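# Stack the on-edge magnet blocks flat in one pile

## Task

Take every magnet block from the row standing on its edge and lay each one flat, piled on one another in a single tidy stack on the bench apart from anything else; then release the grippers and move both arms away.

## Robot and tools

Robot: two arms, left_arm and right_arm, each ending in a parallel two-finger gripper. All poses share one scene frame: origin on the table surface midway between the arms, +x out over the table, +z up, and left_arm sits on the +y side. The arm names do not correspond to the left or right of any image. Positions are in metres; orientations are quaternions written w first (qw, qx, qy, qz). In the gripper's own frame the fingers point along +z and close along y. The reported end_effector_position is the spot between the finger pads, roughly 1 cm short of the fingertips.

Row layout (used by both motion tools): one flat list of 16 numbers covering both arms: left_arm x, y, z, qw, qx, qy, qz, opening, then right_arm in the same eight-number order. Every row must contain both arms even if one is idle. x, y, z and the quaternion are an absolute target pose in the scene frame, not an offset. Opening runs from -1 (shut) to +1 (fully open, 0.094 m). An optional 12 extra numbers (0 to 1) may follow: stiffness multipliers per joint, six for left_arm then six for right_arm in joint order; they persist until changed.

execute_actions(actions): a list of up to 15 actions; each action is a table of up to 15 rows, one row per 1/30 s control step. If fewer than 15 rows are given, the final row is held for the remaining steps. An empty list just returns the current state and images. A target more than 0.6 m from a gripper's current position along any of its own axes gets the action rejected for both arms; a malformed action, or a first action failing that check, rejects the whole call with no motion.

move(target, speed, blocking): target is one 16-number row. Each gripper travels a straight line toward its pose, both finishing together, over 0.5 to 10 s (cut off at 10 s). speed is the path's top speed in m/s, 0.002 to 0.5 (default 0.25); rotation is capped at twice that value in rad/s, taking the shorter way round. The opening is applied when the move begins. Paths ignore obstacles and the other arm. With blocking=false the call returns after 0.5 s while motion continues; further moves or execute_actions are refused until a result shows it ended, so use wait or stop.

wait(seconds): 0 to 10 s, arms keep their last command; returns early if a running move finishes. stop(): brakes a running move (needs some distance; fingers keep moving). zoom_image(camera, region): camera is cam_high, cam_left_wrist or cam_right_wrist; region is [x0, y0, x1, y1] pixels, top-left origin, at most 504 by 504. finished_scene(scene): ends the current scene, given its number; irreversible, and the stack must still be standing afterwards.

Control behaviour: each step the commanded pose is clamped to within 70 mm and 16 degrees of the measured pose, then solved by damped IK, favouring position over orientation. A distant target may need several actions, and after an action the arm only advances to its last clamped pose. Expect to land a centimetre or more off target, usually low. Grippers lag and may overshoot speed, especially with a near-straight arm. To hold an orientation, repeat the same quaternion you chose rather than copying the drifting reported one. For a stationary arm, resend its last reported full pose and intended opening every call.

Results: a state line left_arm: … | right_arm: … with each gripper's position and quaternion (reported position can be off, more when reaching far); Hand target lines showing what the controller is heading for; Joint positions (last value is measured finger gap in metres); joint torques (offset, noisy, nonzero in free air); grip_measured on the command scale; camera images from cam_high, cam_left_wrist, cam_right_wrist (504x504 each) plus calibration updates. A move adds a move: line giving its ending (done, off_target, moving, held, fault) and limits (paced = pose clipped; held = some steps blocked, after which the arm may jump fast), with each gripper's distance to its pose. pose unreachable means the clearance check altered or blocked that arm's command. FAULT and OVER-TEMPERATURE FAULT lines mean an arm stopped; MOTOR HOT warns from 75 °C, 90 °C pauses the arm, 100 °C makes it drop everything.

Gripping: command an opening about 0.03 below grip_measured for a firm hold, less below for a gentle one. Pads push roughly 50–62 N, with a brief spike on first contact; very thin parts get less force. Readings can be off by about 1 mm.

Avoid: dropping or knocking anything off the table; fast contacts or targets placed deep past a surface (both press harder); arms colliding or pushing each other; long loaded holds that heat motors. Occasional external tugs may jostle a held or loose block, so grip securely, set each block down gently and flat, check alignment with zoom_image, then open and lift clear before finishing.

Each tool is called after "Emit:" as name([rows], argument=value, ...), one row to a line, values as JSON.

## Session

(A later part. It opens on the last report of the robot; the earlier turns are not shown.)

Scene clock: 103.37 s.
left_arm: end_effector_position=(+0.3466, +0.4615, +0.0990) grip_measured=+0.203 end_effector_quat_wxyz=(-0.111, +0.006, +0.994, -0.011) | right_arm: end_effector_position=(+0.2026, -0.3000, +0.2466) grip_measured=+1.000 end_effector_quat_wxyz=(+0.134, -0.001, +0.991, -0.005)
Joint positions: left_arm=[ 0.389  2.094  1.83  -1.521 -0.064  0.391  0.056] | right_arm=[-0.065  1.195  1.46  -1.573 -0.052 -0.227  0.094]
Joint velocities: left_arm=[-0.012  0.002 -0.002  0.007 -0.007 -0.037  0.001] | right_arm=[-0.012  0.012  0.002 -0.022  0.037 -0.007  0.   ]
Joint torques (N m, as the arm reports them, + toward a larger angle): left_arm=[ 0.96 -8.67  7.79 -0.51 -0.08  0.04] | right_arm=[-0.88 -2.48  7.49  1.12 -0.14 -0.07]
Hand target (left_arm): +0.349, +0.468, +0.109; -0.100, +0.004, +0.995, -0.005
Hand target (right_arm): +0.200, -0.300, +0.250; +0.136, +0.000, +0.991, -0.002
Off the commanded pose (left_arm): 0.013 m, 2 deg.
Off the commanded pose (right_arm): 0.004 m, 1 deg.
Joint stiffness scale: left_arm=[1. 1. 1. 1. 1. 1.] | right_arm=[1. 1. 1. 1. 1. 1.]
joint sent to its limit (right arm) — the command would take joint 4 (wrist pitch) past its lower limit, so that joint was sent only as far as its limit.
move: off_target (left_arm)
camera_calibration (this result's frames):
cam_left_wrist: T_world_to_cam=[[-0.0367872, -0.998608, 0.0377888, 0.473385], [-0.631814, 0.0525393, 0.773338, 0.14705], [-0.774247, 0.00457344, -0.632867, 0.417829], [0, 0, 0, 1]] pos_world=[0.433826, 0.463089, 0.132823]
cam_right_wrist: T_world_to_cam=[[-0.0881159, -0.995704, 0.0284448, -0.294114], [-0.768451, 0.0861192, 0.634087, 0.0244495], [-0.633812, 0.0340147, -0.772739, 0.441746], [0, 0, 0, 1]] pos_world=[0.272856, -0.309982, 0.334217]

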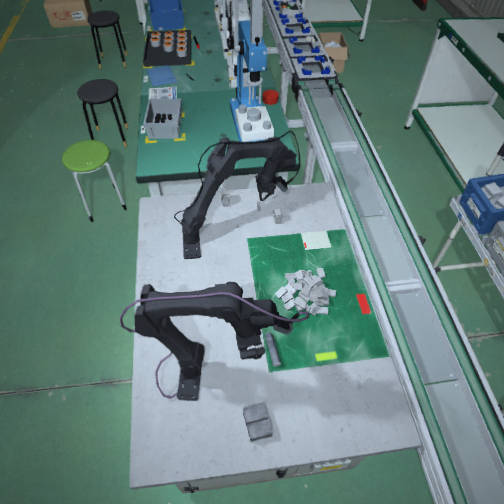

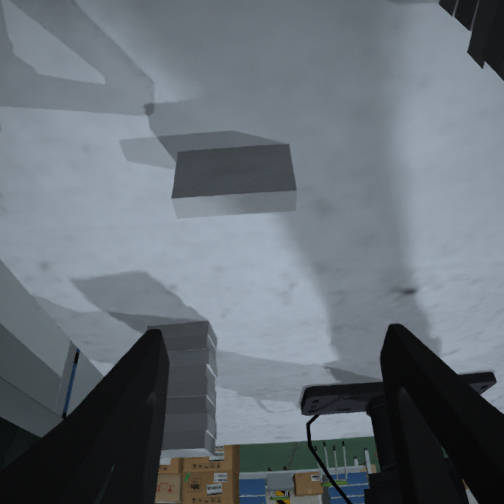

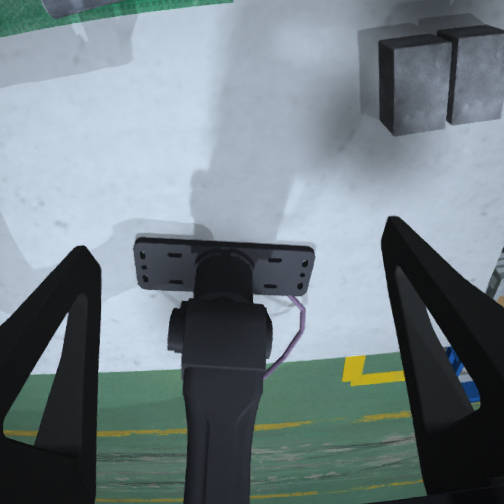

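Emit:
move(target=[0.352,0.477,0.026,-0.216,0,0.976,0,0.4, 0.2,-0.3,0.25,0.13,0,0.99,0,1], speed=0.06)

Emit:
move(target=[0.352,0.477,0.026,-0.216,0,0.976,0,-0.14, 0.2,-0.3,0.25,0.13,0,0.99,0,1])

Emit:
move(target=[0.34,0.47,0.13,0,0,1,0,-0.14, 0.2,-0.3,0.25,0.13,0,0.99,0,1], speed=0.12)

Emit:
move(target=[0.42,0.384,0.115,0.565,0,0.825,0,-0.14, 0.2,-0.3,0.25,0.13,0,0.99,0,1])

Emit:
zoom_image(camera="cam_high", region=[240, 175, 310, 230])

Scene clock: 105.73 s.
left_arm: end_effector_position=(+0.3475, +0.4762, +0.0210) grip_measured=+0.397 end_effector_quat_wxyz=(-0.220, +0.001, +0.975, -0.011) | right_arm: end_effector_position=(+0.2026, -0.3000, +0.2466) grip_measured=+1.000 end_effector_quat_wxyz=(+0.134, -0.001, +0.991, -0.005)
Joint positions: left_arm=[ 0.387  2.387  1.933 -1.539 -0.142  0.355  0.066] | right_arm=[-0.065  1.195  1.46  -1.573 -0.052 -0.227  0.094]
Joint velocities: left_arm=[ 0.007  0.017  0.012 -0.066 -0.095 -0.066  0.   ] | right_arm=[-0.007  0.002 -0.017  0.007 -0.051  0.007  0.   ]
Joint torques (N m, as the arm reports them, + toward a larger angle): left_arm=[-0.69 -9.4   7.07 -0.88 -0.16 -0.12] | right_arm=[-0.81 -2.45  7.45  1.14 -0.13 -0.09]
Hand target (left_arm): +0.353, +0.477, +0.026; -0.216, +0.000, +0.976, -0.002
Hand target (right_arm): +0.200, -0.300, +0.250; +0.136, +0.000, +0.991, -0.002
Off the commanded pose (left_arm): 0.007 m, 1 deg.
Off the commanded pose (right_arm): 0.004 m, 1 deg.
Joint stiffness scale: left_arm=[1. 1. 1. 1. 1. 1.] | right_arm=[1. 1. 1. 1. 1. 1.]
joint sent to its limit (right arm) — the command would take joint 4 (wrist pitch) past its lower limit, so that joint was sent only as far as its limit.
move: done
camera_calibration (this result's frames):
cam_left_wrist: T_world_to_cam=[[-0.0198392, -0.998961, 0.0410366, 0.485218], [-0.446283, 0.0455769, 0.893731, 0.14345], [-0.894672, -0.000583022, -0.446723, 0.409526], [0, 0, 0, 1]] pos_world=[0.440037, 0.478414, 0.0348272]
cam_right_wrist: T_world_to_cam=[[-0.0881159, -0.995704, 0.0284448, -0.294114], [-0.768451, 0.0861192, 0.634087, 0.0244495], [-0.633812, 0.0340147, -0.772739, 0.441746], [0, 0, 0, 1]] pos_world=[0.272856, -0.309982, 0.334217]

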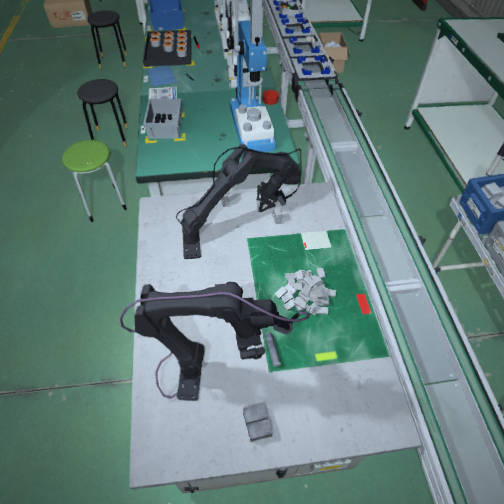

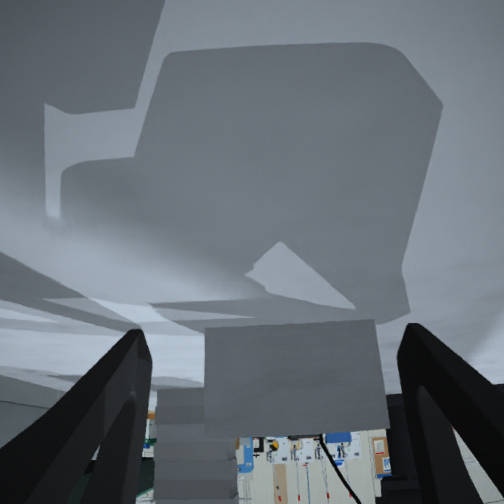

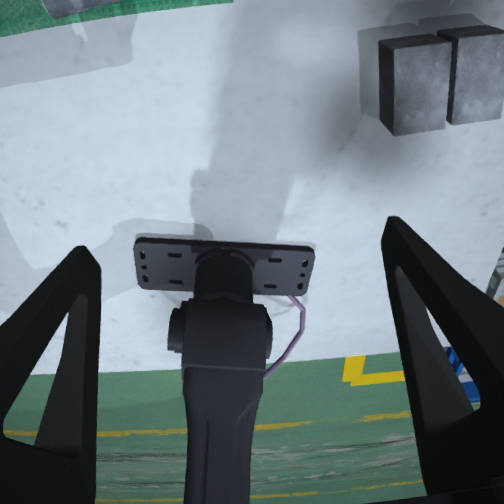

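Scene clock: 106.43 s.
left_arm: end_effector_position=(+0.3473, +0.4767, +0.0211) grip_measured=-0.105 end_effector_quat_wxyz=(-0.221, -0.000, +0.975, -0.009) | right_arm: end_effector_position=(+0.2026, -0.3000, +0.2466) grip_measured=+1.000 end_effector_quat_wxyz=(+0.134, -0.001, +0.991, -0.005)
Joint positions: left_arm=[ 0.387  2.387  1.933 -1.539 -0.146  0.352  0.042] | right_arm=[-0.065  1.195  1.46  -1.573 -0.052 -0.227  0.094]
Joint velocities: left_arm=[-0.007  0.002 -0.012 -0.037  0.007 -0.051  0.   ] | right_arm=[-0.012  0.002 -0.002  0.007  0.066  0.066  0.   ]
Joint torques (N m, as the arm reports them, + toward a larger angle): left_arm=[-0.77 -9.84  6.27 -0.85 -0.18 -0.13] | right_arm=[-0.84 -2.45  7.47  1.15 -0.12 -0.08]
Hand target (left_arm): +0.352, +0.477, +0.026; -0.216, +0.000, +0.976, -0.000
Hand target (right_arm): +0.200, -0.300, +0.250; +0.136, +0.000, +0.991, -0.002
Off the commanded pose (left_arm): 0.007 m, 1 deg.
Off the commanded pose (right_arm): 0.004 m, 1 deg.
Joint stiffness scale: left_arm=[1. 1. 1. 1. 1. 1.] | right_arm=[1. 1. 1. 1. 1. 1.]
joint sent to its limit (right arm) — the command would take joint 4 (wrist pitch) past its lower limit, so that joint was sent only as far as its limit.
move: done
camera_calibration (this result's frames):
cam_left_wrist: T_world_to_cam=[[-0.0191216, -0.99912, 0.0373253, 0.485655], [-0.444909, 0.0419352, 0.894594, 0.144438], [-0.895372, 0.000499677, -0.445319, 0.409032], [0, 0, 0, 1]] pos_world=[0.439784, 0.478966, 0.0348092]
cam_right_wrist: T_world_to_cam=[[-0.0881159, -0.995704, 0.0284448, -0.294114], [-0.768451, 0.0861192, 0.634087, 0.0244495], [-0.633812, 0.0340147, -0.772739, 0.441746], [0, 0, 0, 1]] pos_world=[0.272856, -0.309982, 0.334217]

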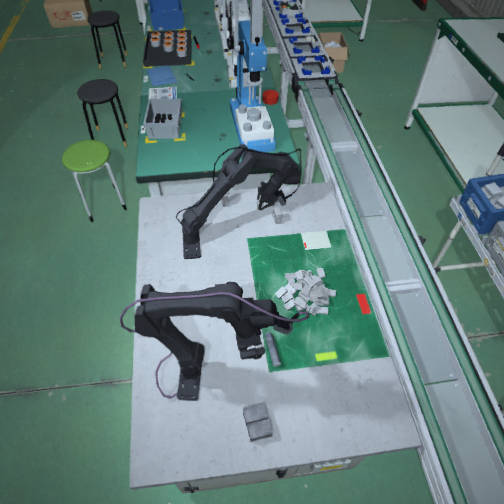

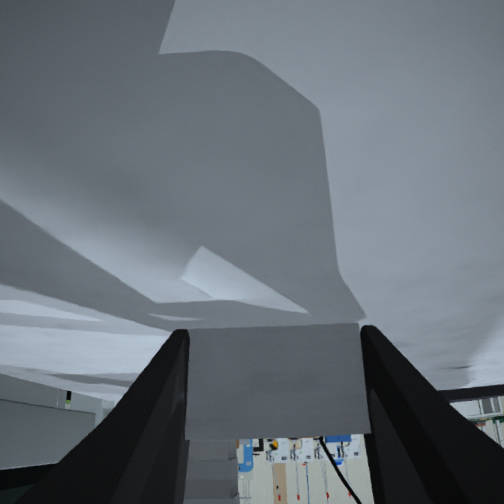

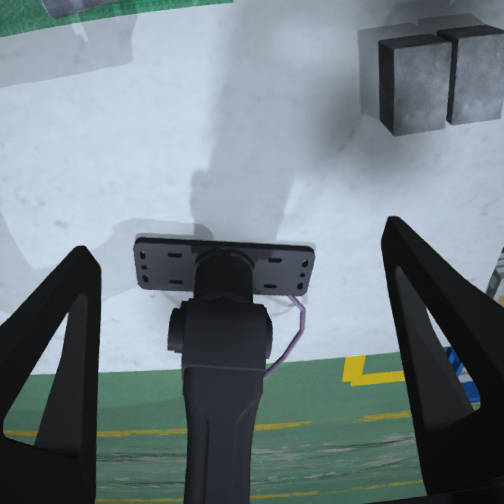

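Scene clock: 108.67 s.
left_arm: end_effector_position=(+0.3380, +0.4671, +0.1238) grip_measured=-0.105 end_effector_quat_wxyz=(-0.020, +0.000, +1.000, +0.001) | right_arm: end_effector_position=(+0.2026, -0.3000, +0.2466) grip_measured=+1.000 end_effector_quat_wxyz=(+0.134, -0.001, +0.991, -0.005)
Joint positions: left_arm=[ 0.437  1.888  1.658 -1.376 -0.018  0.434  0.042] | right_arm=[-0.065  1.195  1.46  -1.573 -0.052 -0.227  0.094]
Joint velocities: left_arm=[ 0.002 -0.007 -0.007 -0.037 -0.007  0.037 -0.001] | right_arm=[ 0.012 -0.002  0.002 -0.037 -0.007  0.022  0.   ]
Joint torques (N m, as the arm reports them, + toward a larger angle): left_arm=[ 0.96 -9.2   4.46  0.2   0.09  0.07] | right_arm=[-0.84 -2.44  7.46  1.13 -0.13 -0.08]
Hand target (left_arm): +0.338, +0.470, +0.131; -0.001, -0.000, +1.000, +0.004
Hand target (right_arm): +0.200, -0.300, +0.250; +0.136, +0.000, +0.991, -0.002
Off the commanded pose (left_arm): 0.007 m, 2 deg.
Off the commanded pose (right_arm): 0.004 m, 1 deg.
Joint stiffness scale: left_arm=[1. 1. 1. 1. 1. 1.] | right_arm=[1. 1. 1. 1. 1. 1.]
joint sent to its limit (right arm) — the command would take joint 4 (wrist pitch) past its lower limit, so that joint was sent only as far as its limit.
move: done
camera_calibration (this result's frames):
cam_left_wrist: T_world_to_cam=[[-0.0301125, -0.999518, 0.00754989, 0.479639], [-0.762539, 0.0278552, 0.646342, 0.193475], [-0.646241, 0.0137059, -0.763011, 0.395422], [0, 0, 0, 1]] pos_world=[0.417513, 0.468599, 0.173039]
cam_right_wrist: T_world_to_cam=[[-0.0881159, -0.995704, 0.0284448, -0.294114], [-0.768451, 0.0861192, 0.634087, 0.0244495], [-0.633812, 0.0340147, -0.772739, 0.441746], [0, 0, 0, 1]] pos_world=[0.272856, -0.309982, 0.334217]

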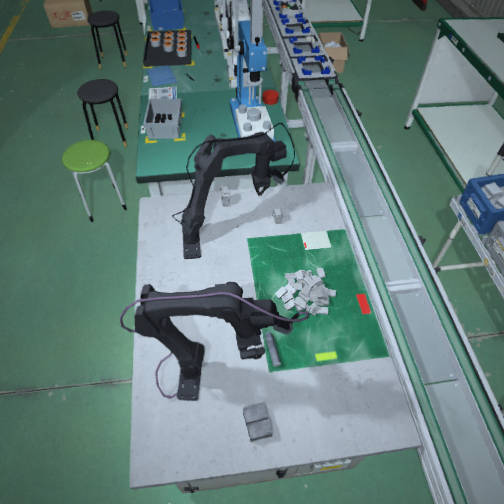

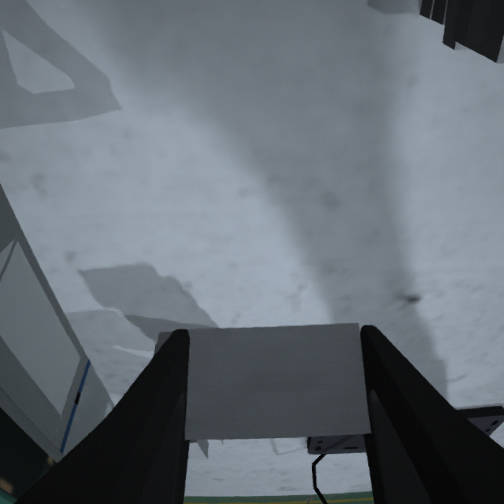

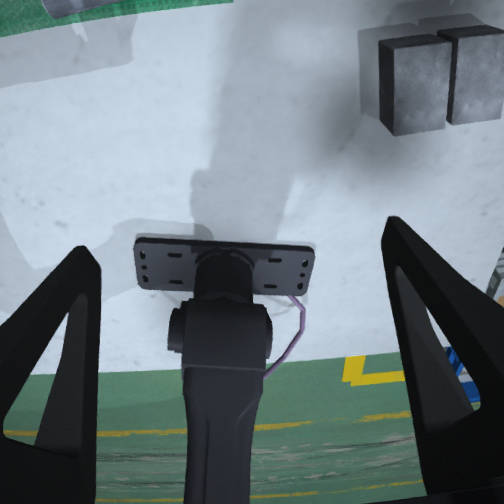

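Scene clock: 112.00 s.
left_arm: end_effector_position=(+0.4155, +0.3869, +0.1083) grip_measured=-0.105 end_effector_quat_wxyz=(+0.549, -0.006, +0.836, +0.008) | right_arm: end_effector_position=(+0.2026, -0.3000, +0.2466) grip_measured=+1.000 end_effector_quat_wxyz=(+0.134, -0.001, +0.991, -0.005)
Joint positions: left_arm=[0.279 1.446 0.453 0.572 0.232 0.11  0.042] | right_arm=[-0.065  1.195  1.46  -1.573 -0.052 -0.227  0.094]
Joint velocities: left_arm=[-0.002 -0.017 -0.002  0.037  0.022  0.066  0.   ] | right_arm=[ 0.012  0.007  0.007 -0.007 -0.095  0.037  0.   ]
Joint torques (N m, as the arm reports them, + toward a larger angle): left_arm=[-1.05 -3.38  5.39  2.32  0.07 -0.14] | right_arm=[-0.85 -2.46  7.45  1.13 -0.13 -0.07]
Hand target (left_arm): +0.421, +0.383, +0.117; +0.565, -0.003, +0.825, +0.008
Hand target (right_arm): +0.200, -0.300, +0.250; +0.136, +0.000, +0.991, -0.002
Off the commanded pose (left_arm): 0.009 m, 3 deg.
Off the commanded pose (right_arm): 0.004 m, 1 deg.
Joint stiffness scale: left_arm=[1. 1. 1. 1. 1. 1.] | right_arm=[1. 1. 1. 1. 1. 1.]
joint sent to its limit (right arm) — the command would take joint 4 (wrist pitch) past its lower limit, so that joint was sent only as far as its limit.
move: off_target (left_arm)
camera_calibration (this result's frames):
cam_left_wrist: T_world_to_cam=[[0.000589331, -0.999522, -0.0308962, 0.393267], [-0.87896, 0.0142165, -0.476684, 0.440158], [0.476896, 0.0274375, -0.878532, -0.0246402], [0, 0, 0, 1]] pos_world=[0.3984, 0.387498, 0.200319]
cam_right_wrist: T_world_to_cam=[[-0.0881159, -0.995704, 0.0284448, -0.294114], [-0.768451, 0.0861192, 0.634087, 0.0244495], [-0.633812, 0.0340147, -0.772739, 0.441746], [0, 0, 0, 1]] pos_world=[0.272856, -0.309982, 0.334217]

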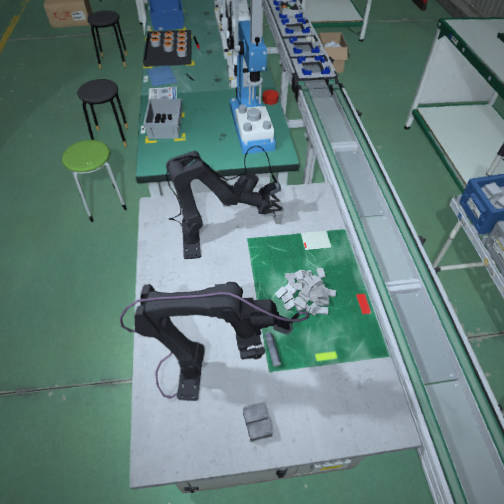

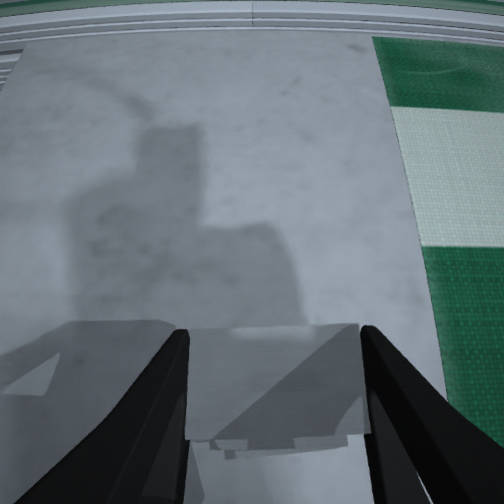

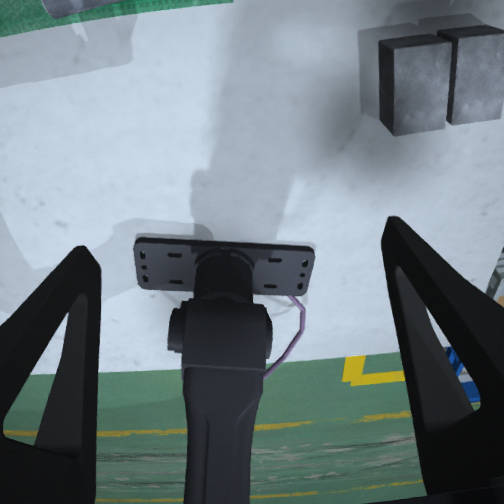

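Region (240, 175, 310, 230) of cam_high's 504x504 image, scaled by 7.200, with more detail than that image has; it fills the top 396 rows of this view, and the rest is white.

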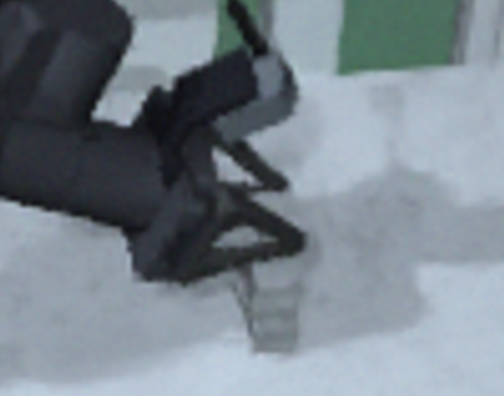

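Emit:
move(target=[0.418,0.386,0.085,0.555,0,0.832,0,-0.14, 0.2,-0.3,0.25,0.13,0,0.99,0,1], speed=0.025)

Emit:
execute_actions([
  [[0.418,0.386,0.085,0.555,0,0.832,0,0.3, 0.2,-0.3,0.25,0.13,0,0.99,0,1]],
])

Emit:
move(target=[0.40,0.39,0.15,0.4,0,0.916,0,0.4, 0.2,-0.3,0.25,0.13,0,0.99,0,1], speed=0.12)

Emit:
move(target=[0.415,0.386,0.13,0,0.707,0.707,0,0.4, 0.2,-0.3,0.25,0.13,0,0.99,0,1], speed=0.35)

Emit:
move(target=[0.415,0.386,0.04,0.007,0.707,0.707,0.007,0.4, 0.2,-0.3,0.25,0.13,0,0.99,0,1], speed=0.06)

Emit:
zoom_image(camera="cam_high", region=[240, 175, 310, 235])

Scene clock: 113.57 s.
left_arm: end_effector_position=(+0.4195, +0.3848, +0.0835) grip_measured=-0.105 end_effector_quat_wxyz=(+0.547, -0.002, +0.837, +0.000) | right_arm: end_effector_position=(+0.2026, -0.3000, +0.2466) grip_measured=+1.000 end_effector_quat_wxyz=(+0.134, -0.001, +0.991, -0.005)
Joint positions: left_arm=[0.279 1.57  0.425 0.716 0.249 0.11  0.042] | right_arm=[-0.065  1.195  1.46  -1.573 -0.052 -0.227  0.094]
Joint velocities: left_arm=[-0.002 -0.007 -0.012  0.081 -0.022  0.007 -0.   ] | right_arm=[0.007 0.002 0.002 0.051 0.081 0.037 0.   ]
Joint torques (N m, as the arm reports them, + toward a larger angle): left_arm=[ 0.87 -3.89  3.9   2.15  0.25  0.  ] | right_arm=[-0.84 -2.44  7.4   1.15 -0.13 -0.06]
Hand target (left_arm): +0.419, +0.386, +0.085; +0.555, +0.000, +0.832, +0.000
Hand target (right_arm): +0.200, -0.300, +0.250; +0.136, +0.000, +0.991, -0.002
Off the commanded pose (left_arm): 0.002 m, 1 deg.
Off the commanded pose (right_arm): 0.004 m, 1 deg.
Joint stiffness scale: left_arm=[1. 1. 1. 1. 1. 1.] | right_arm=[1. 1. 1. 1. 1. 1.]
joint sent to its limit (right arm) — the command would take joint 4 (wrist pitch) past its lower limit, so that joint was sent only as far as its limit.
move: done
camera_calibration (this result's frames):
cam_left_wrist: T_world_to_cam=[[-0.0155071, -0.999635, -0.0221445, 0.39653], [-0.88068, 0.0241421, -0.473096, 0.428454], [0.473457, 0.0121658, -0.880733, -0.0407615], [0, 0, 0, 1]] pos_world=[0.402779, 0.386537, 0.175581]
cam_right_wrist: T_world_to_cam=[[-0.0881159, -0.995704, 0.0284448, -0.294114], [-0.768451, 0.0861192, 0.634087, 0.0244495], [-0.633812, 0.0340147, -0.772739, 0.441746], [0, 0, 0, 1]] pos_world=[0.272856, -0.309982, 0.334217]

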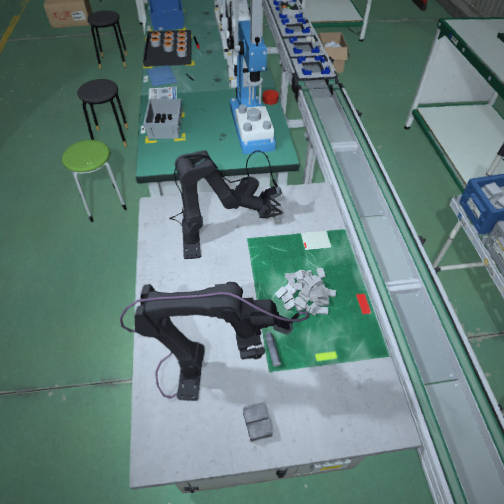

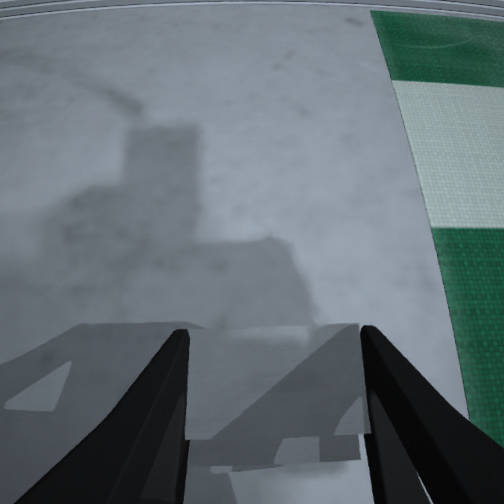

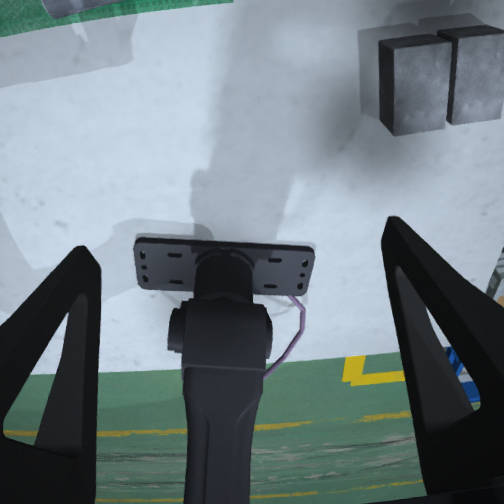

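Scene clock: 114.07 s.
left_arm: end_effector_position=(+0.4197, +0.3841, +0.0842) grip_measured=+0.297 end_effector_quat_wxyz=(+0.549, -0.000, +0.836, -0.001) | right_arm: end_effector_position=(+0.2026, -0.3000, +0.2466) grip_measured=+1.000 end_effector_quat_wxyz=(+0.134, -0.001, +0.991, -0.005)
Joint positions: left_arm=[0.279 1.57  0.424 0.722 0.254 0.11  0.061] | right_arm=[-0.065  1.195  1.46  -1.573 -0.052 -0.227  0.094]
Joint velocities: left_arm=[-0.022 -0.022 -0.012 -0.037  0.051 -0.037 -0.   ] | right_arm=[ 0.012 -0.002 -0.007 -0.022 -0.037 -0.037  0.   ]
Joint torques (N m, as the arm reports them, + toward a larger angle): left_arm=[ 0.82 -4.12  3.88  2.11  0.2  -0.01] | right_arm=[-0.83 -2.43  7.41  1.14 -0.14 -0.08]
Hand target (left_arm): +0.418, +0.386, +0.085; +0.554, -0.000, +0.832, +0.000
Hand target (right_arm): +0.200, -0.300, +0.250; +0.136, +0.000, +0.991, -0.002
Off the commanded pose (left_arm): 0.003 m, 1 deg.
Off the commanded pose (right_arm): 0.004 m, 1 deg.
Joint stiffness scale: left_arm=[1. 1. 1. 1. 1. 1.] | right_arm=[1. 1. 1. 1. 1. 1.]
joint sent to its limit (right arm) — the command would take joint 4 (wrist pitch) past its lower limit, so that joint was sent only as far as its limit.
camera_calibration (this result's frames):
cam_left_wrist: T_world_to_cam=[[-0.0195829, -0.999578, -0.0214381, 0.397417], [-0.878585, 0.0274385, -0.476798, 0.427153], [0.477185, 0.00949813, -0.878752, -0.0409516], [0, 0, 0, 1]] pos_world=[0.402614, 0.385918, 0.176199]
cam_right_wrist: T_world_to_cam=[[-0.0881159, -0.995704, 0.0284448, -0.294114], [-0.768451, 0.0861192, 0.634087, 0.0244495], [-0.633812, 0.0340147, -0.772739, 0.441746], [0, 0, 0, 1]] pos_world=[0.272856, -0.309982, 0.334217]

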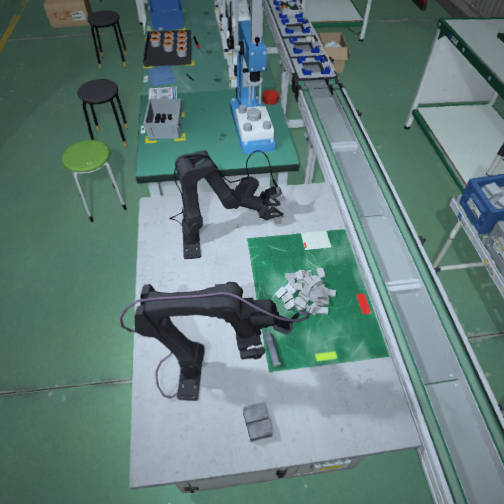

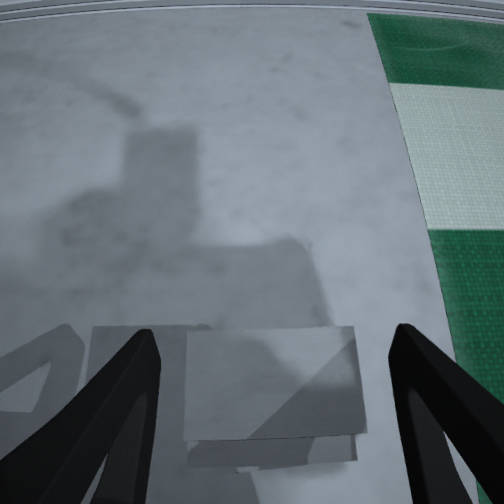

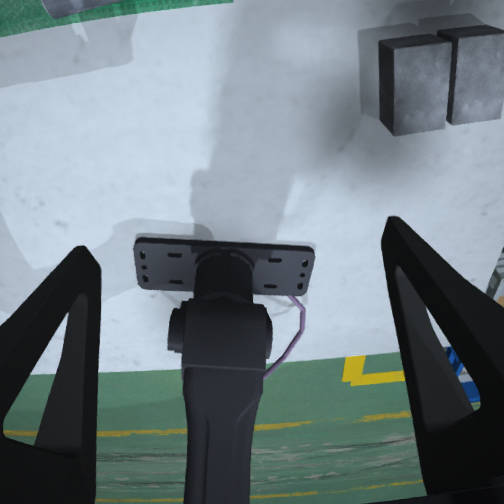

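Scene clock: 116.13 s.
left_arm: end_effector_position=(+0.3911, +0.3832, +0.1273) grip_measured=+0.397 end_effector_quat_wxyz=(+0.375, -0.001, +0.927, -0.013) | right_arm: end_effector_position=(+0.2026, -0.3000, +0.2466) grip_measured=+1.000 end_effector_quat_wxyz=(+0.134, -0.001, +0.991, -0.005)
Joint positions: left_arm=[ 0.279  1.345  0.829 -0.311  0.214  0.19   0.066] | right_arm=[-0.065  1.195  1.46  -1.573 -0.052 -0.227  0.094]
Joint velocities: left_arm=[ 0.012 -0.002  0.002 -0.051  0.022 -0.066 -0.   ] | right_arm=[-0.007 -0.007  0.022 -0.022  0.022  0.081  0.   ]
Joint torques (N m, as the arm reports them, + toward a larger angle): left_arm=[ 0.92 -5.57  8.91  1.39  0.12  0.05] | right_arm=[-0.85 -2.47  7.46  1.14 -0.12 -0.08]
Hand target (left_arm): +0.398, +0.389, +0.151; +0.400, +0.002, +0.916, -0.001
Hand target (right_arm): +0.200, -0.300, +0.250; +0.136, +0.000, +0.991, -0.002
Off the commanded pose (left_arm): 0.025 m, 4 deg.
Off the commanded pose (right_arm): 0.004 m, 1 deg.
Joint stiffness scale: left_arm=[1. 1. 1. 1. 1. 1.] | right_arm=[1. 1. 1. 1. 1. 1.]
joint sent to its limit (right arm) — the command would take joint 4 (wrist pitch) past its lower limit, so that joint was sent only as far as its limit.
move: off_target (left_arm)
camera_calibration (this result's frames):
cam_left_wrist: T_world_to_cam=[[-0.0348985, -0.999332, 0.010816, 0.398707], [-0.993963, 0.0335805, -0.10445, 0.418016], [0.104017, -0.0143958, -0.994471, 0.180345], [0, 0, 0, 1]] pos_world=[0.410648, 0.387, 0.218698]
cam_right_wrist: T_world_to_cam=[[-0.0881159, -0.995704, 0.0284448, -0.294114], [-0.768451, 0.0861192, 0.634087, 0.0244495], [-0.633812, 0.0340147, -0.772739, 0.441746], [0, 0, 0, 1]] pos_world=[0.272856, -0.309982, 0.334217]

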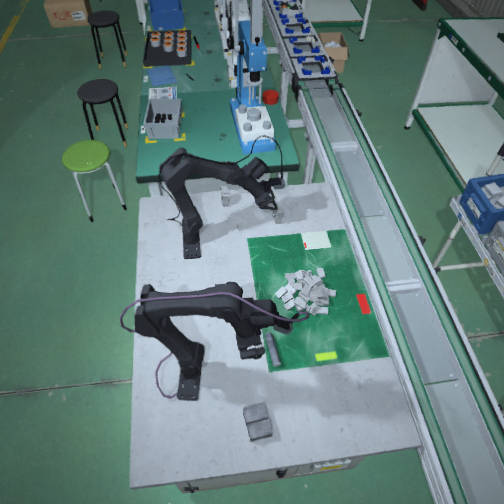

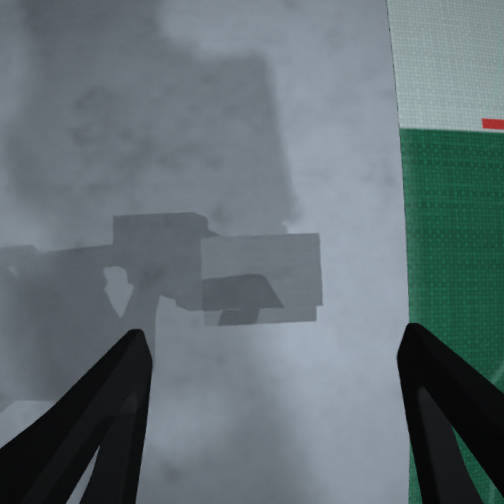

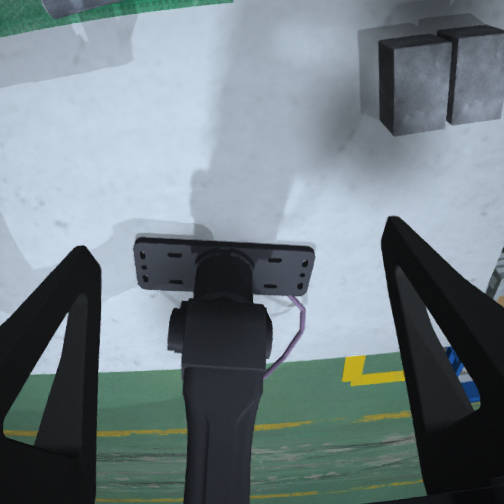

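Scene clock: 119.23 s.
left_arm: end_effector_position=(+0.4109, +0.3888, +0.1197) grip_measured=+0.397 end_effector_quat_wxyz=(-0.000, +0.702, +0.712, -0.009) | right_arm: end_effector_position=(+0.2026, -0.3000, +0.2466) grip_measured=+1.000 end_effector_quat_wxyz=(+0.134, -0.001, +0.991, -0.005)
Joint positions: left_arm=[ 0.187  2.058  1.882 -1.41   0.01   1.741  0.066] | right_arm=[-0.065  1.195  1.46  -1.573 -0.052 -0.227  0.094]
Joint velocities: left_arm=[-0.012  0.012 -0.002 -0.037 -0.022 -0.022 -0.   ] | right_arm=[-0.007  0.012  0.002 -0.095 -0.081  0.022  0.   ]
Joint torques (N m, as the arm reports them, + toward a larger angle): left_arm=[-0.79 -8.48  8.   -0.16  0.06  0.05] | right_arm=[-0.81 -2.49  7.46  1.14 -0.14 -0.07]
Hand target (left_arm): +0.414, +0.385, +0.129; +0.004, +0.710, +0.705, -0.004
Hand target (right_arm): +0.200, -0.300, +0.250; +0.136, +0.000, +0.991, -0.002
Off the commanded pose (left_arm): 0.011 m, 1 deg.
Off the commanded pose (right_arm): 0.004 m, 1 deg.
Joint stiffness scale: left_arm=[1. 1. 1. 1. 1. 1.] | right_arm=[1. 1. 1. 1. 1. 1.]
joint sent to its limit (right arm) — the command would take joint 4 (wrist pitch) past its lower limit, so that joint was sent only as far as its limit.
move: off_target (left_arm)
camera_calibration (this result's frames):
cam_left_wrist: T_world_to_cam=[[-0.99966, 0.0158402, 0.0206933, 0.405614], [0.0251422, 0.795114, 0.605938, -0.363207], [-0.00685538, 0.606253, -0.795243, -0.0487566], [0, 0, 0, 1]] pos_world=[0.414274, 0.311925, 0.172914]
cam_right_wrist: T_world_to_cam=[[-0.0881159, -0.995704, 0.0284448, -0.294114], [-0.768451, 0.0861192, 0.634087, 0.0244495], [-0.633812, 0.0340147, -0.772739, 0.441746], [0, 0, 0, 1]] pos_world=[0.272856, -0.309982, 0.334217]

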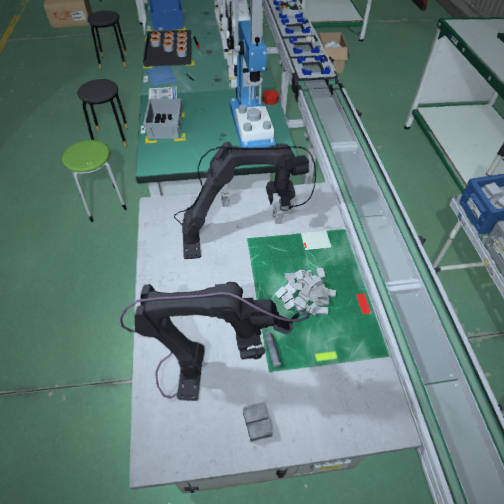

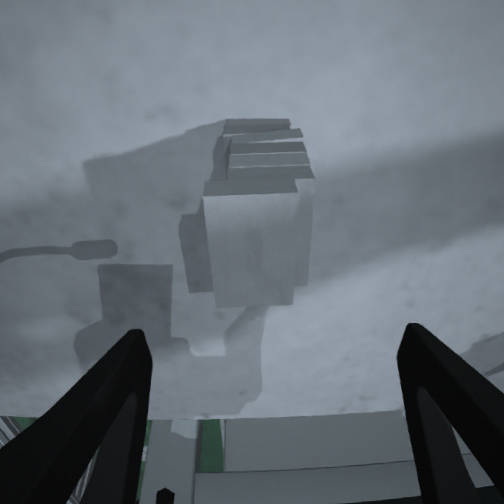

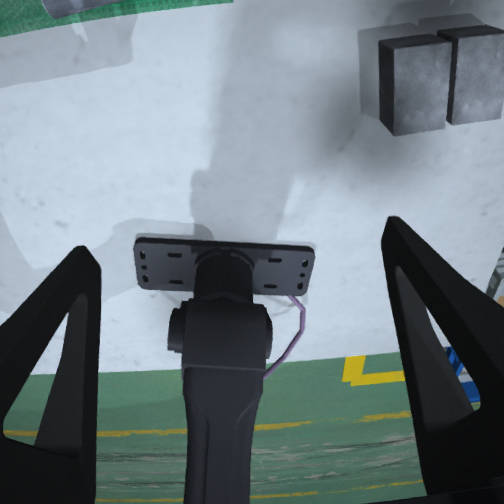

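Scene clock: 121.07 s.
left_arm: end_effector_position=(+0.4158, +0.3913, +0.0401) grip_measured=+0.397 end_effector_quat_wxyz=(+0.004, +0.702, +0.712, +0.005) | right_arm: end_effector_position=(+0.2026, -0.3000, +0.2466) grip_measured=+1.000 end_effector_quat_wxyz=(+0.134, -0.001, +0.991, -0.005)
Joint positions: left_arm=[ 0.187  2.081  1.6   -1.077  0.001  1.741  0.066] | right_arm=[-0.065  1.195  1.46  -1.573 -0.052 -0.227  0.094]
Joint velocities: left_arm=[ 0.007 -0.022 -0.007 -0.051 -0.037 -0.022  0.   ] | right_arm=[-0.007  0.017 -0.007 -0.051 -0.037 -0.022  0.   ]
Joint torques (N m, as the arm reports them, + toward a larger angle): left_arm=[-1.   -8.84  4.57  0.24  0.05 -0.02] | right_arm=[-0.82 -2.44  7.42  1.15 -0.14 -0.08]
Hand target (left_arm): +0.417, +0.386, +0.040; +0.007, +0.707, +0.707, +0.007
Hand target (right_arm): +0.200, -0.300, +0.250; +0.136, +0.000, +0.991, -0.002
Off the commanded pose (left_arm): 0.005 m, 1 deg.
Off the commanded pose (right_arm): 0.004 m, 1 deg.
Joint stiffness scale: left_arm=[1. 1. 1. 1. 1. 1.] | right_arm=[1. 1. 1. 1. 1. 1.]
joint sent to its limit (right arm) — the command would take joint 4 (wrist pitch) past its lower limit, so that joint was sent only as far as its limit.
move: done
camera_calibration (this result's frames):
cam_left_wrist: T_world_to_cam=[[-0.999869, 0.0157389, -0.00373954, 0.413263], [0.010078, 0.786855, 0.617056, -0.308055], [0.0126543, 0.616937, -0.78691, -0.126156], [0, 0, 0, 1]] pos_world=[0.41791, 0.313721, 0.0923588]
cam_right_wrist: T_world_to_cam=[[-0.0881159, -0.995704, 0.0284448, -0.294114], [-0.768451, 0.0861192, 0.634087, 0.0244495], [-0.633812, 0.0340147, -0.772739, 0.441746], [0, 0, 0, 1]] pos_world=[0.272856, -0.309982, 0.334217]

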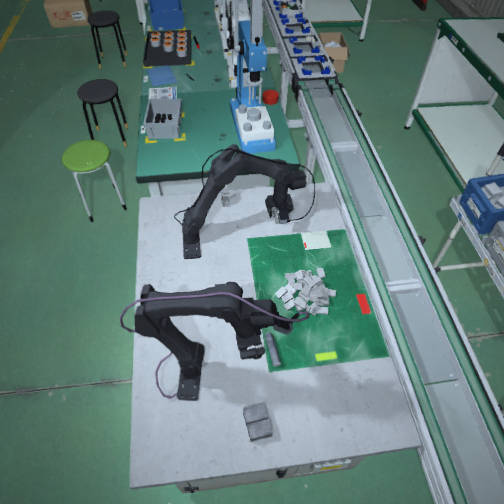

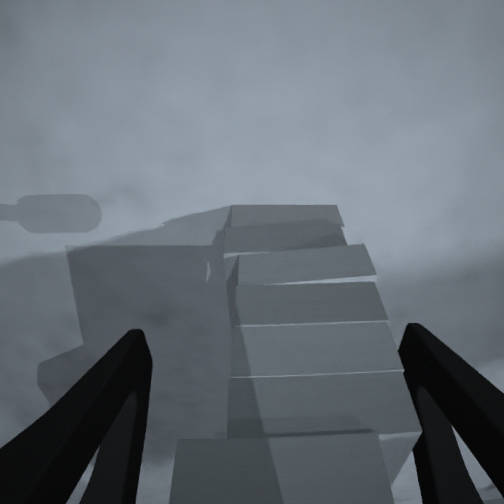

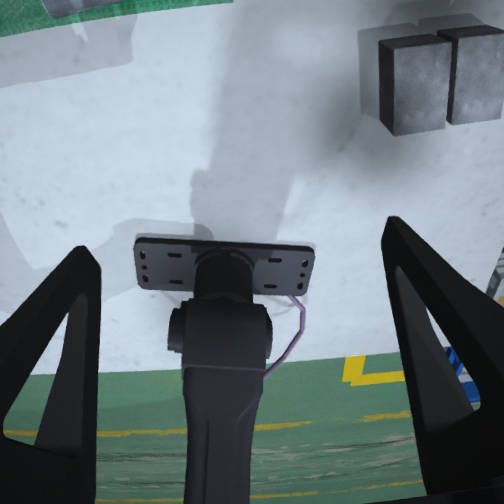

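Region (240, 175, 310, 235) of cam_high's 504x504 image, scaled by 7.200, with more detail than that image has; it fills the top 432 rows of this view, and the rest is white.

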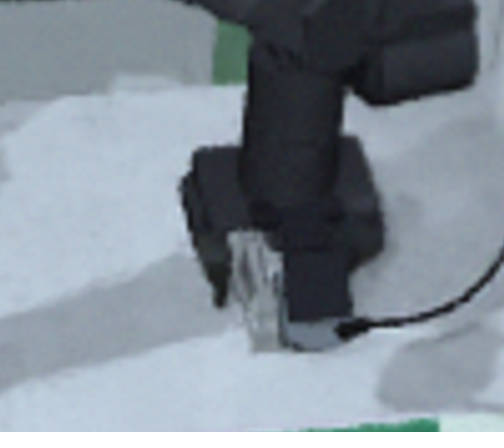

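Try going deep enough to cover all.

Emit:
move(target=[0.411,0.384,0.024,0.007,0.707,0.707,0.007,0.1, 0.2,-0.3,0.25,0.13,0,0.99,0,1], speed=0.02)

Emit:
execute_actions([
  [[0.411,0.384,0.024,0.007,0.707,0.707,0.007,-0.2, 0.2,-0.3,0.25,0.13,0,0.99,0,1]],
  [[0.411,0.384,0.024,0.007,0.707,0.707,0.007,-0.35, 0.2,-0.3,0.25,0.13,0,0.99,0,1]],
  [[0.411,0.384,0.024,0.007,0.707,0.707,0.007,-0.48, 0.2,-0.3,0.25,0.13,0,0.99,0,1]],
  [[0.411,0.384,0.024,0.007,0.707,0.707,0.007,0.7, 0.2,-0.3,0.25,0.13,0,0.99,0,1]],
])

Scene clock: 122.40 s.
left_arm: end_effector_position=(+0.4098, +0.3904, +0.0229) grip_measured=+0.103 end_effector_quat_wxyz=(+0.002, +0.702, +0.712, +0.003) | right_arm: end_effector_position=(+0.2026, -0.3000, +0.2466) grip_measured=+1.000 end_effector_quat_wxyz=(+0.134, -0.001, +0.991, -0.005)
Joint positions: left_arm=[ 0.187  2.081  1.529 -1.011 -0.     1.741  0.052] | right_arm=[-0.065  1.195  1.46  -1.573 -0.052 -0.227  0.094]
Joint velocities: left_arm=[-0.007  0.002 -0.022  0.022 -0.007  0.037  0.001] | right_arm=[-0.012  0.007 -0.007  0.007 -0.066 -0.022  0.   ]
Joint torques (N m, as the arm reports them, + toward a larger angle): left_arm=[-1.3  -9.04  4.26  0.2   0.06 -0.05] | right_arm=[-0.91 -2.48  7.46  1.12 -0.12 -0.1 ]
Hand target (left_arm): +0.411, +0.384, +0.024; +0.007, +0.707, +0.707, +0.007
Hand target (right_arm): +0.200, -0.300, +0.250; +0.136, +0.000, +0.991, -0.002
Off the commanded pose (left_arm): 0.007 m, 1 deg.
Off the commanded pose (right_arm): 0.004 m, 1 deg.
Joint stiffness scale: left_arm=[1. 1. 1. 1. 1. 1.] | right_arm=[1. 1. 1. 1. 1. 1.]
joint sent to its limit (right arm) — the command would take joint 4 (wrist pitch) past its lower limit, so that joint was sent only as far as its limit.
move: done
camera_calibration (this result's frames):
cam_left_wrist: T_world_to_cam=[[-0.999875, 0.0157284, 0.00134806, 0.407041], [0.0132075, 0.78672, 0.617169, -0.297876], [0.00864656, 0.61711, -0.78683, -0.137491], [0, 0, 0, 1]] pos_world=[0.412114, 0.31279, 0.075109]
cam_right_wrist: T_world_to_cam=[[-0.0881159, -0.995704, 0.0284448, -0.294114], [-0.768451, 0.0861192, 0.634087, 0.0244495], [-0.633812, 0.0340147, -0.772739, 0.441746], [0, 0, 0, 1]] pos_world=[0.272856, -0.309982, 0.334217]

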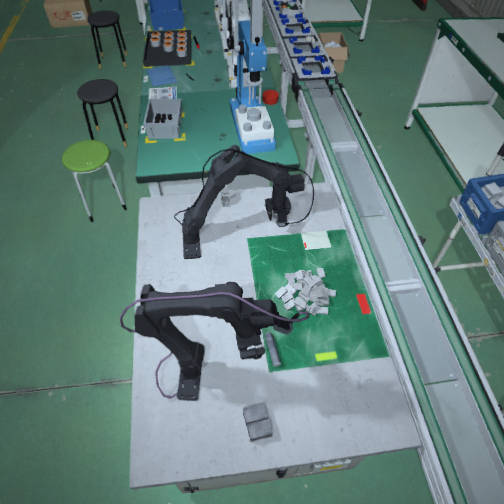

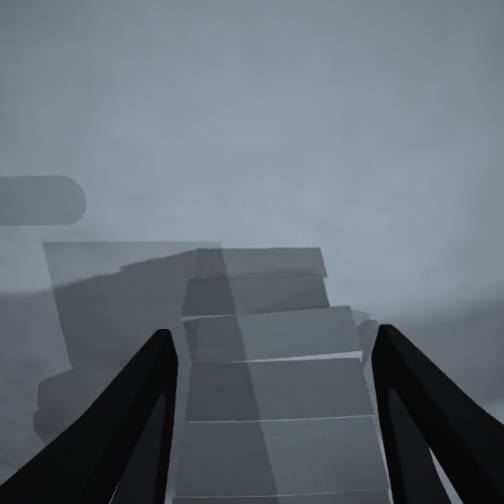

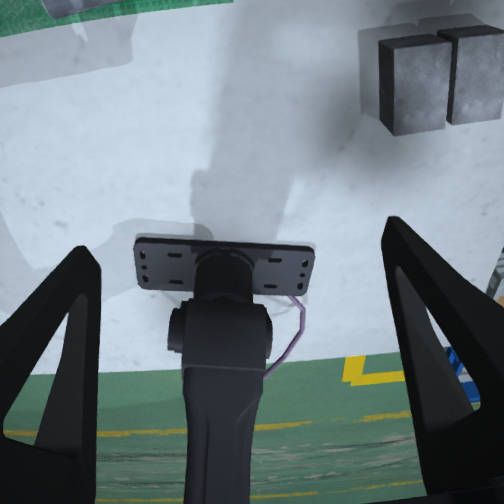

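Scene clock: 124.40 s.
left_arm: end_effector_position=(+0.4132, +0.3899, +0.0230) grip_measured=+0.697 end_effector_quat_wxyz=(+0.005, +0.704, +0.711, +0.009) | right_arm: end_effector_position=(+0.2026, -0.3000, +0.2466) grip_measured=+1.000 end_effector_quat_wxyz=(+0.134, -0.001, +0.991, -0.005)
Joint positions: left_arm=[ 0.183  2.081  1.529 -0.998 -0.002  1.741  0.08 ] | right_arm=[-0.065  1.195  1.46  -1.573 -0.052 -0.227  0.094]
Joint velocities: left_arm=[ 0.012 -0.007 -0.007 -0.022 -0.022  0.007  0.001] | right_arm=[ 0.017 -0.002  0.002  0.037 -0.037  0.022  0.   ]
Joint torques (N m, as the arm reports them, + toward a larger angle): left_arm=[-0.99 -9.18  4.11  0.17  0.08 -0.05] | right_arm=[-0.87 -2.43  7.43  1.15 -0.14 -0.08]
Hand target (left_arm): +0.411, +0.384, +0.024; +0.007, +0.707, +0.707, +0.007
Hand target (right_arm): +0.200, -0.300, +0.250; +0.136, +0.000, +0.991, -0.002
Off the commanded pose (left_arm): 0.006 m, 1 deg.
Off the commanded pose (right_arm): 0.004 m, 1 deg.
Joint stiffness scale: left_arm=[1. 1. 1. 1. 1. 1.] | right_arm=[1. 1. 1. 1. 1. 1.]
joint sent to its limit (right arm) — the command would take joint 4 (wrist pitch) past its lower limit, so that joint was sent only as far as its limit.
camera_calibration (this result's frames):
cam_left_wrist: T_world_to_cam=[[-0.999745, 0.0195381, -0.0113606, 0.40928], [0.00826916, 0.784024, 0.620676, -0.294515], [0.0210338, 0.620423, -0.783985, -0.143633], [0, 0, 0, 1]] pos_world=[0.414632, 0.312024, 0.0748421]
cam_right_wrist: T_world_to_cam=[[-0.0881159, -0.995704, 0.0284448, -0.294114], [-0.768451, 0.0861192, 0.634087, 0.0244495], [-0.633812, 0.0340147, -0.772739, 0.441746], [0, 0, 0, 1]] pos_world=[0.272856, -0.309982, 0.334217]

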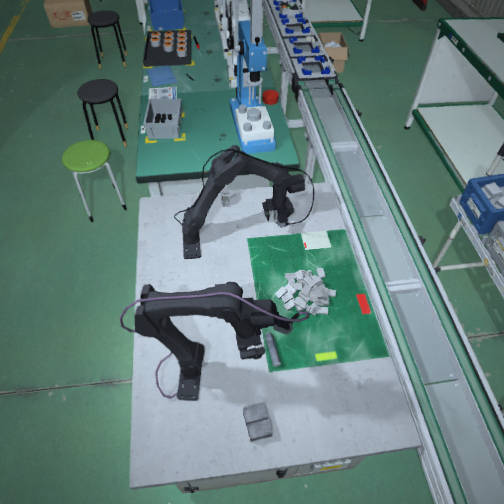

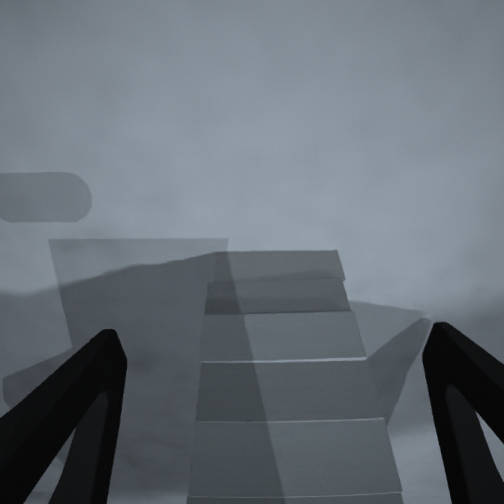

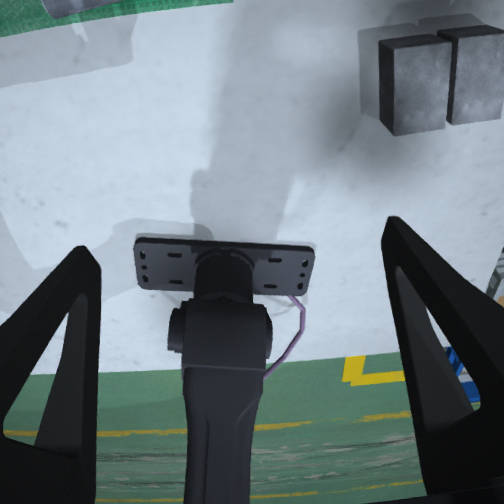

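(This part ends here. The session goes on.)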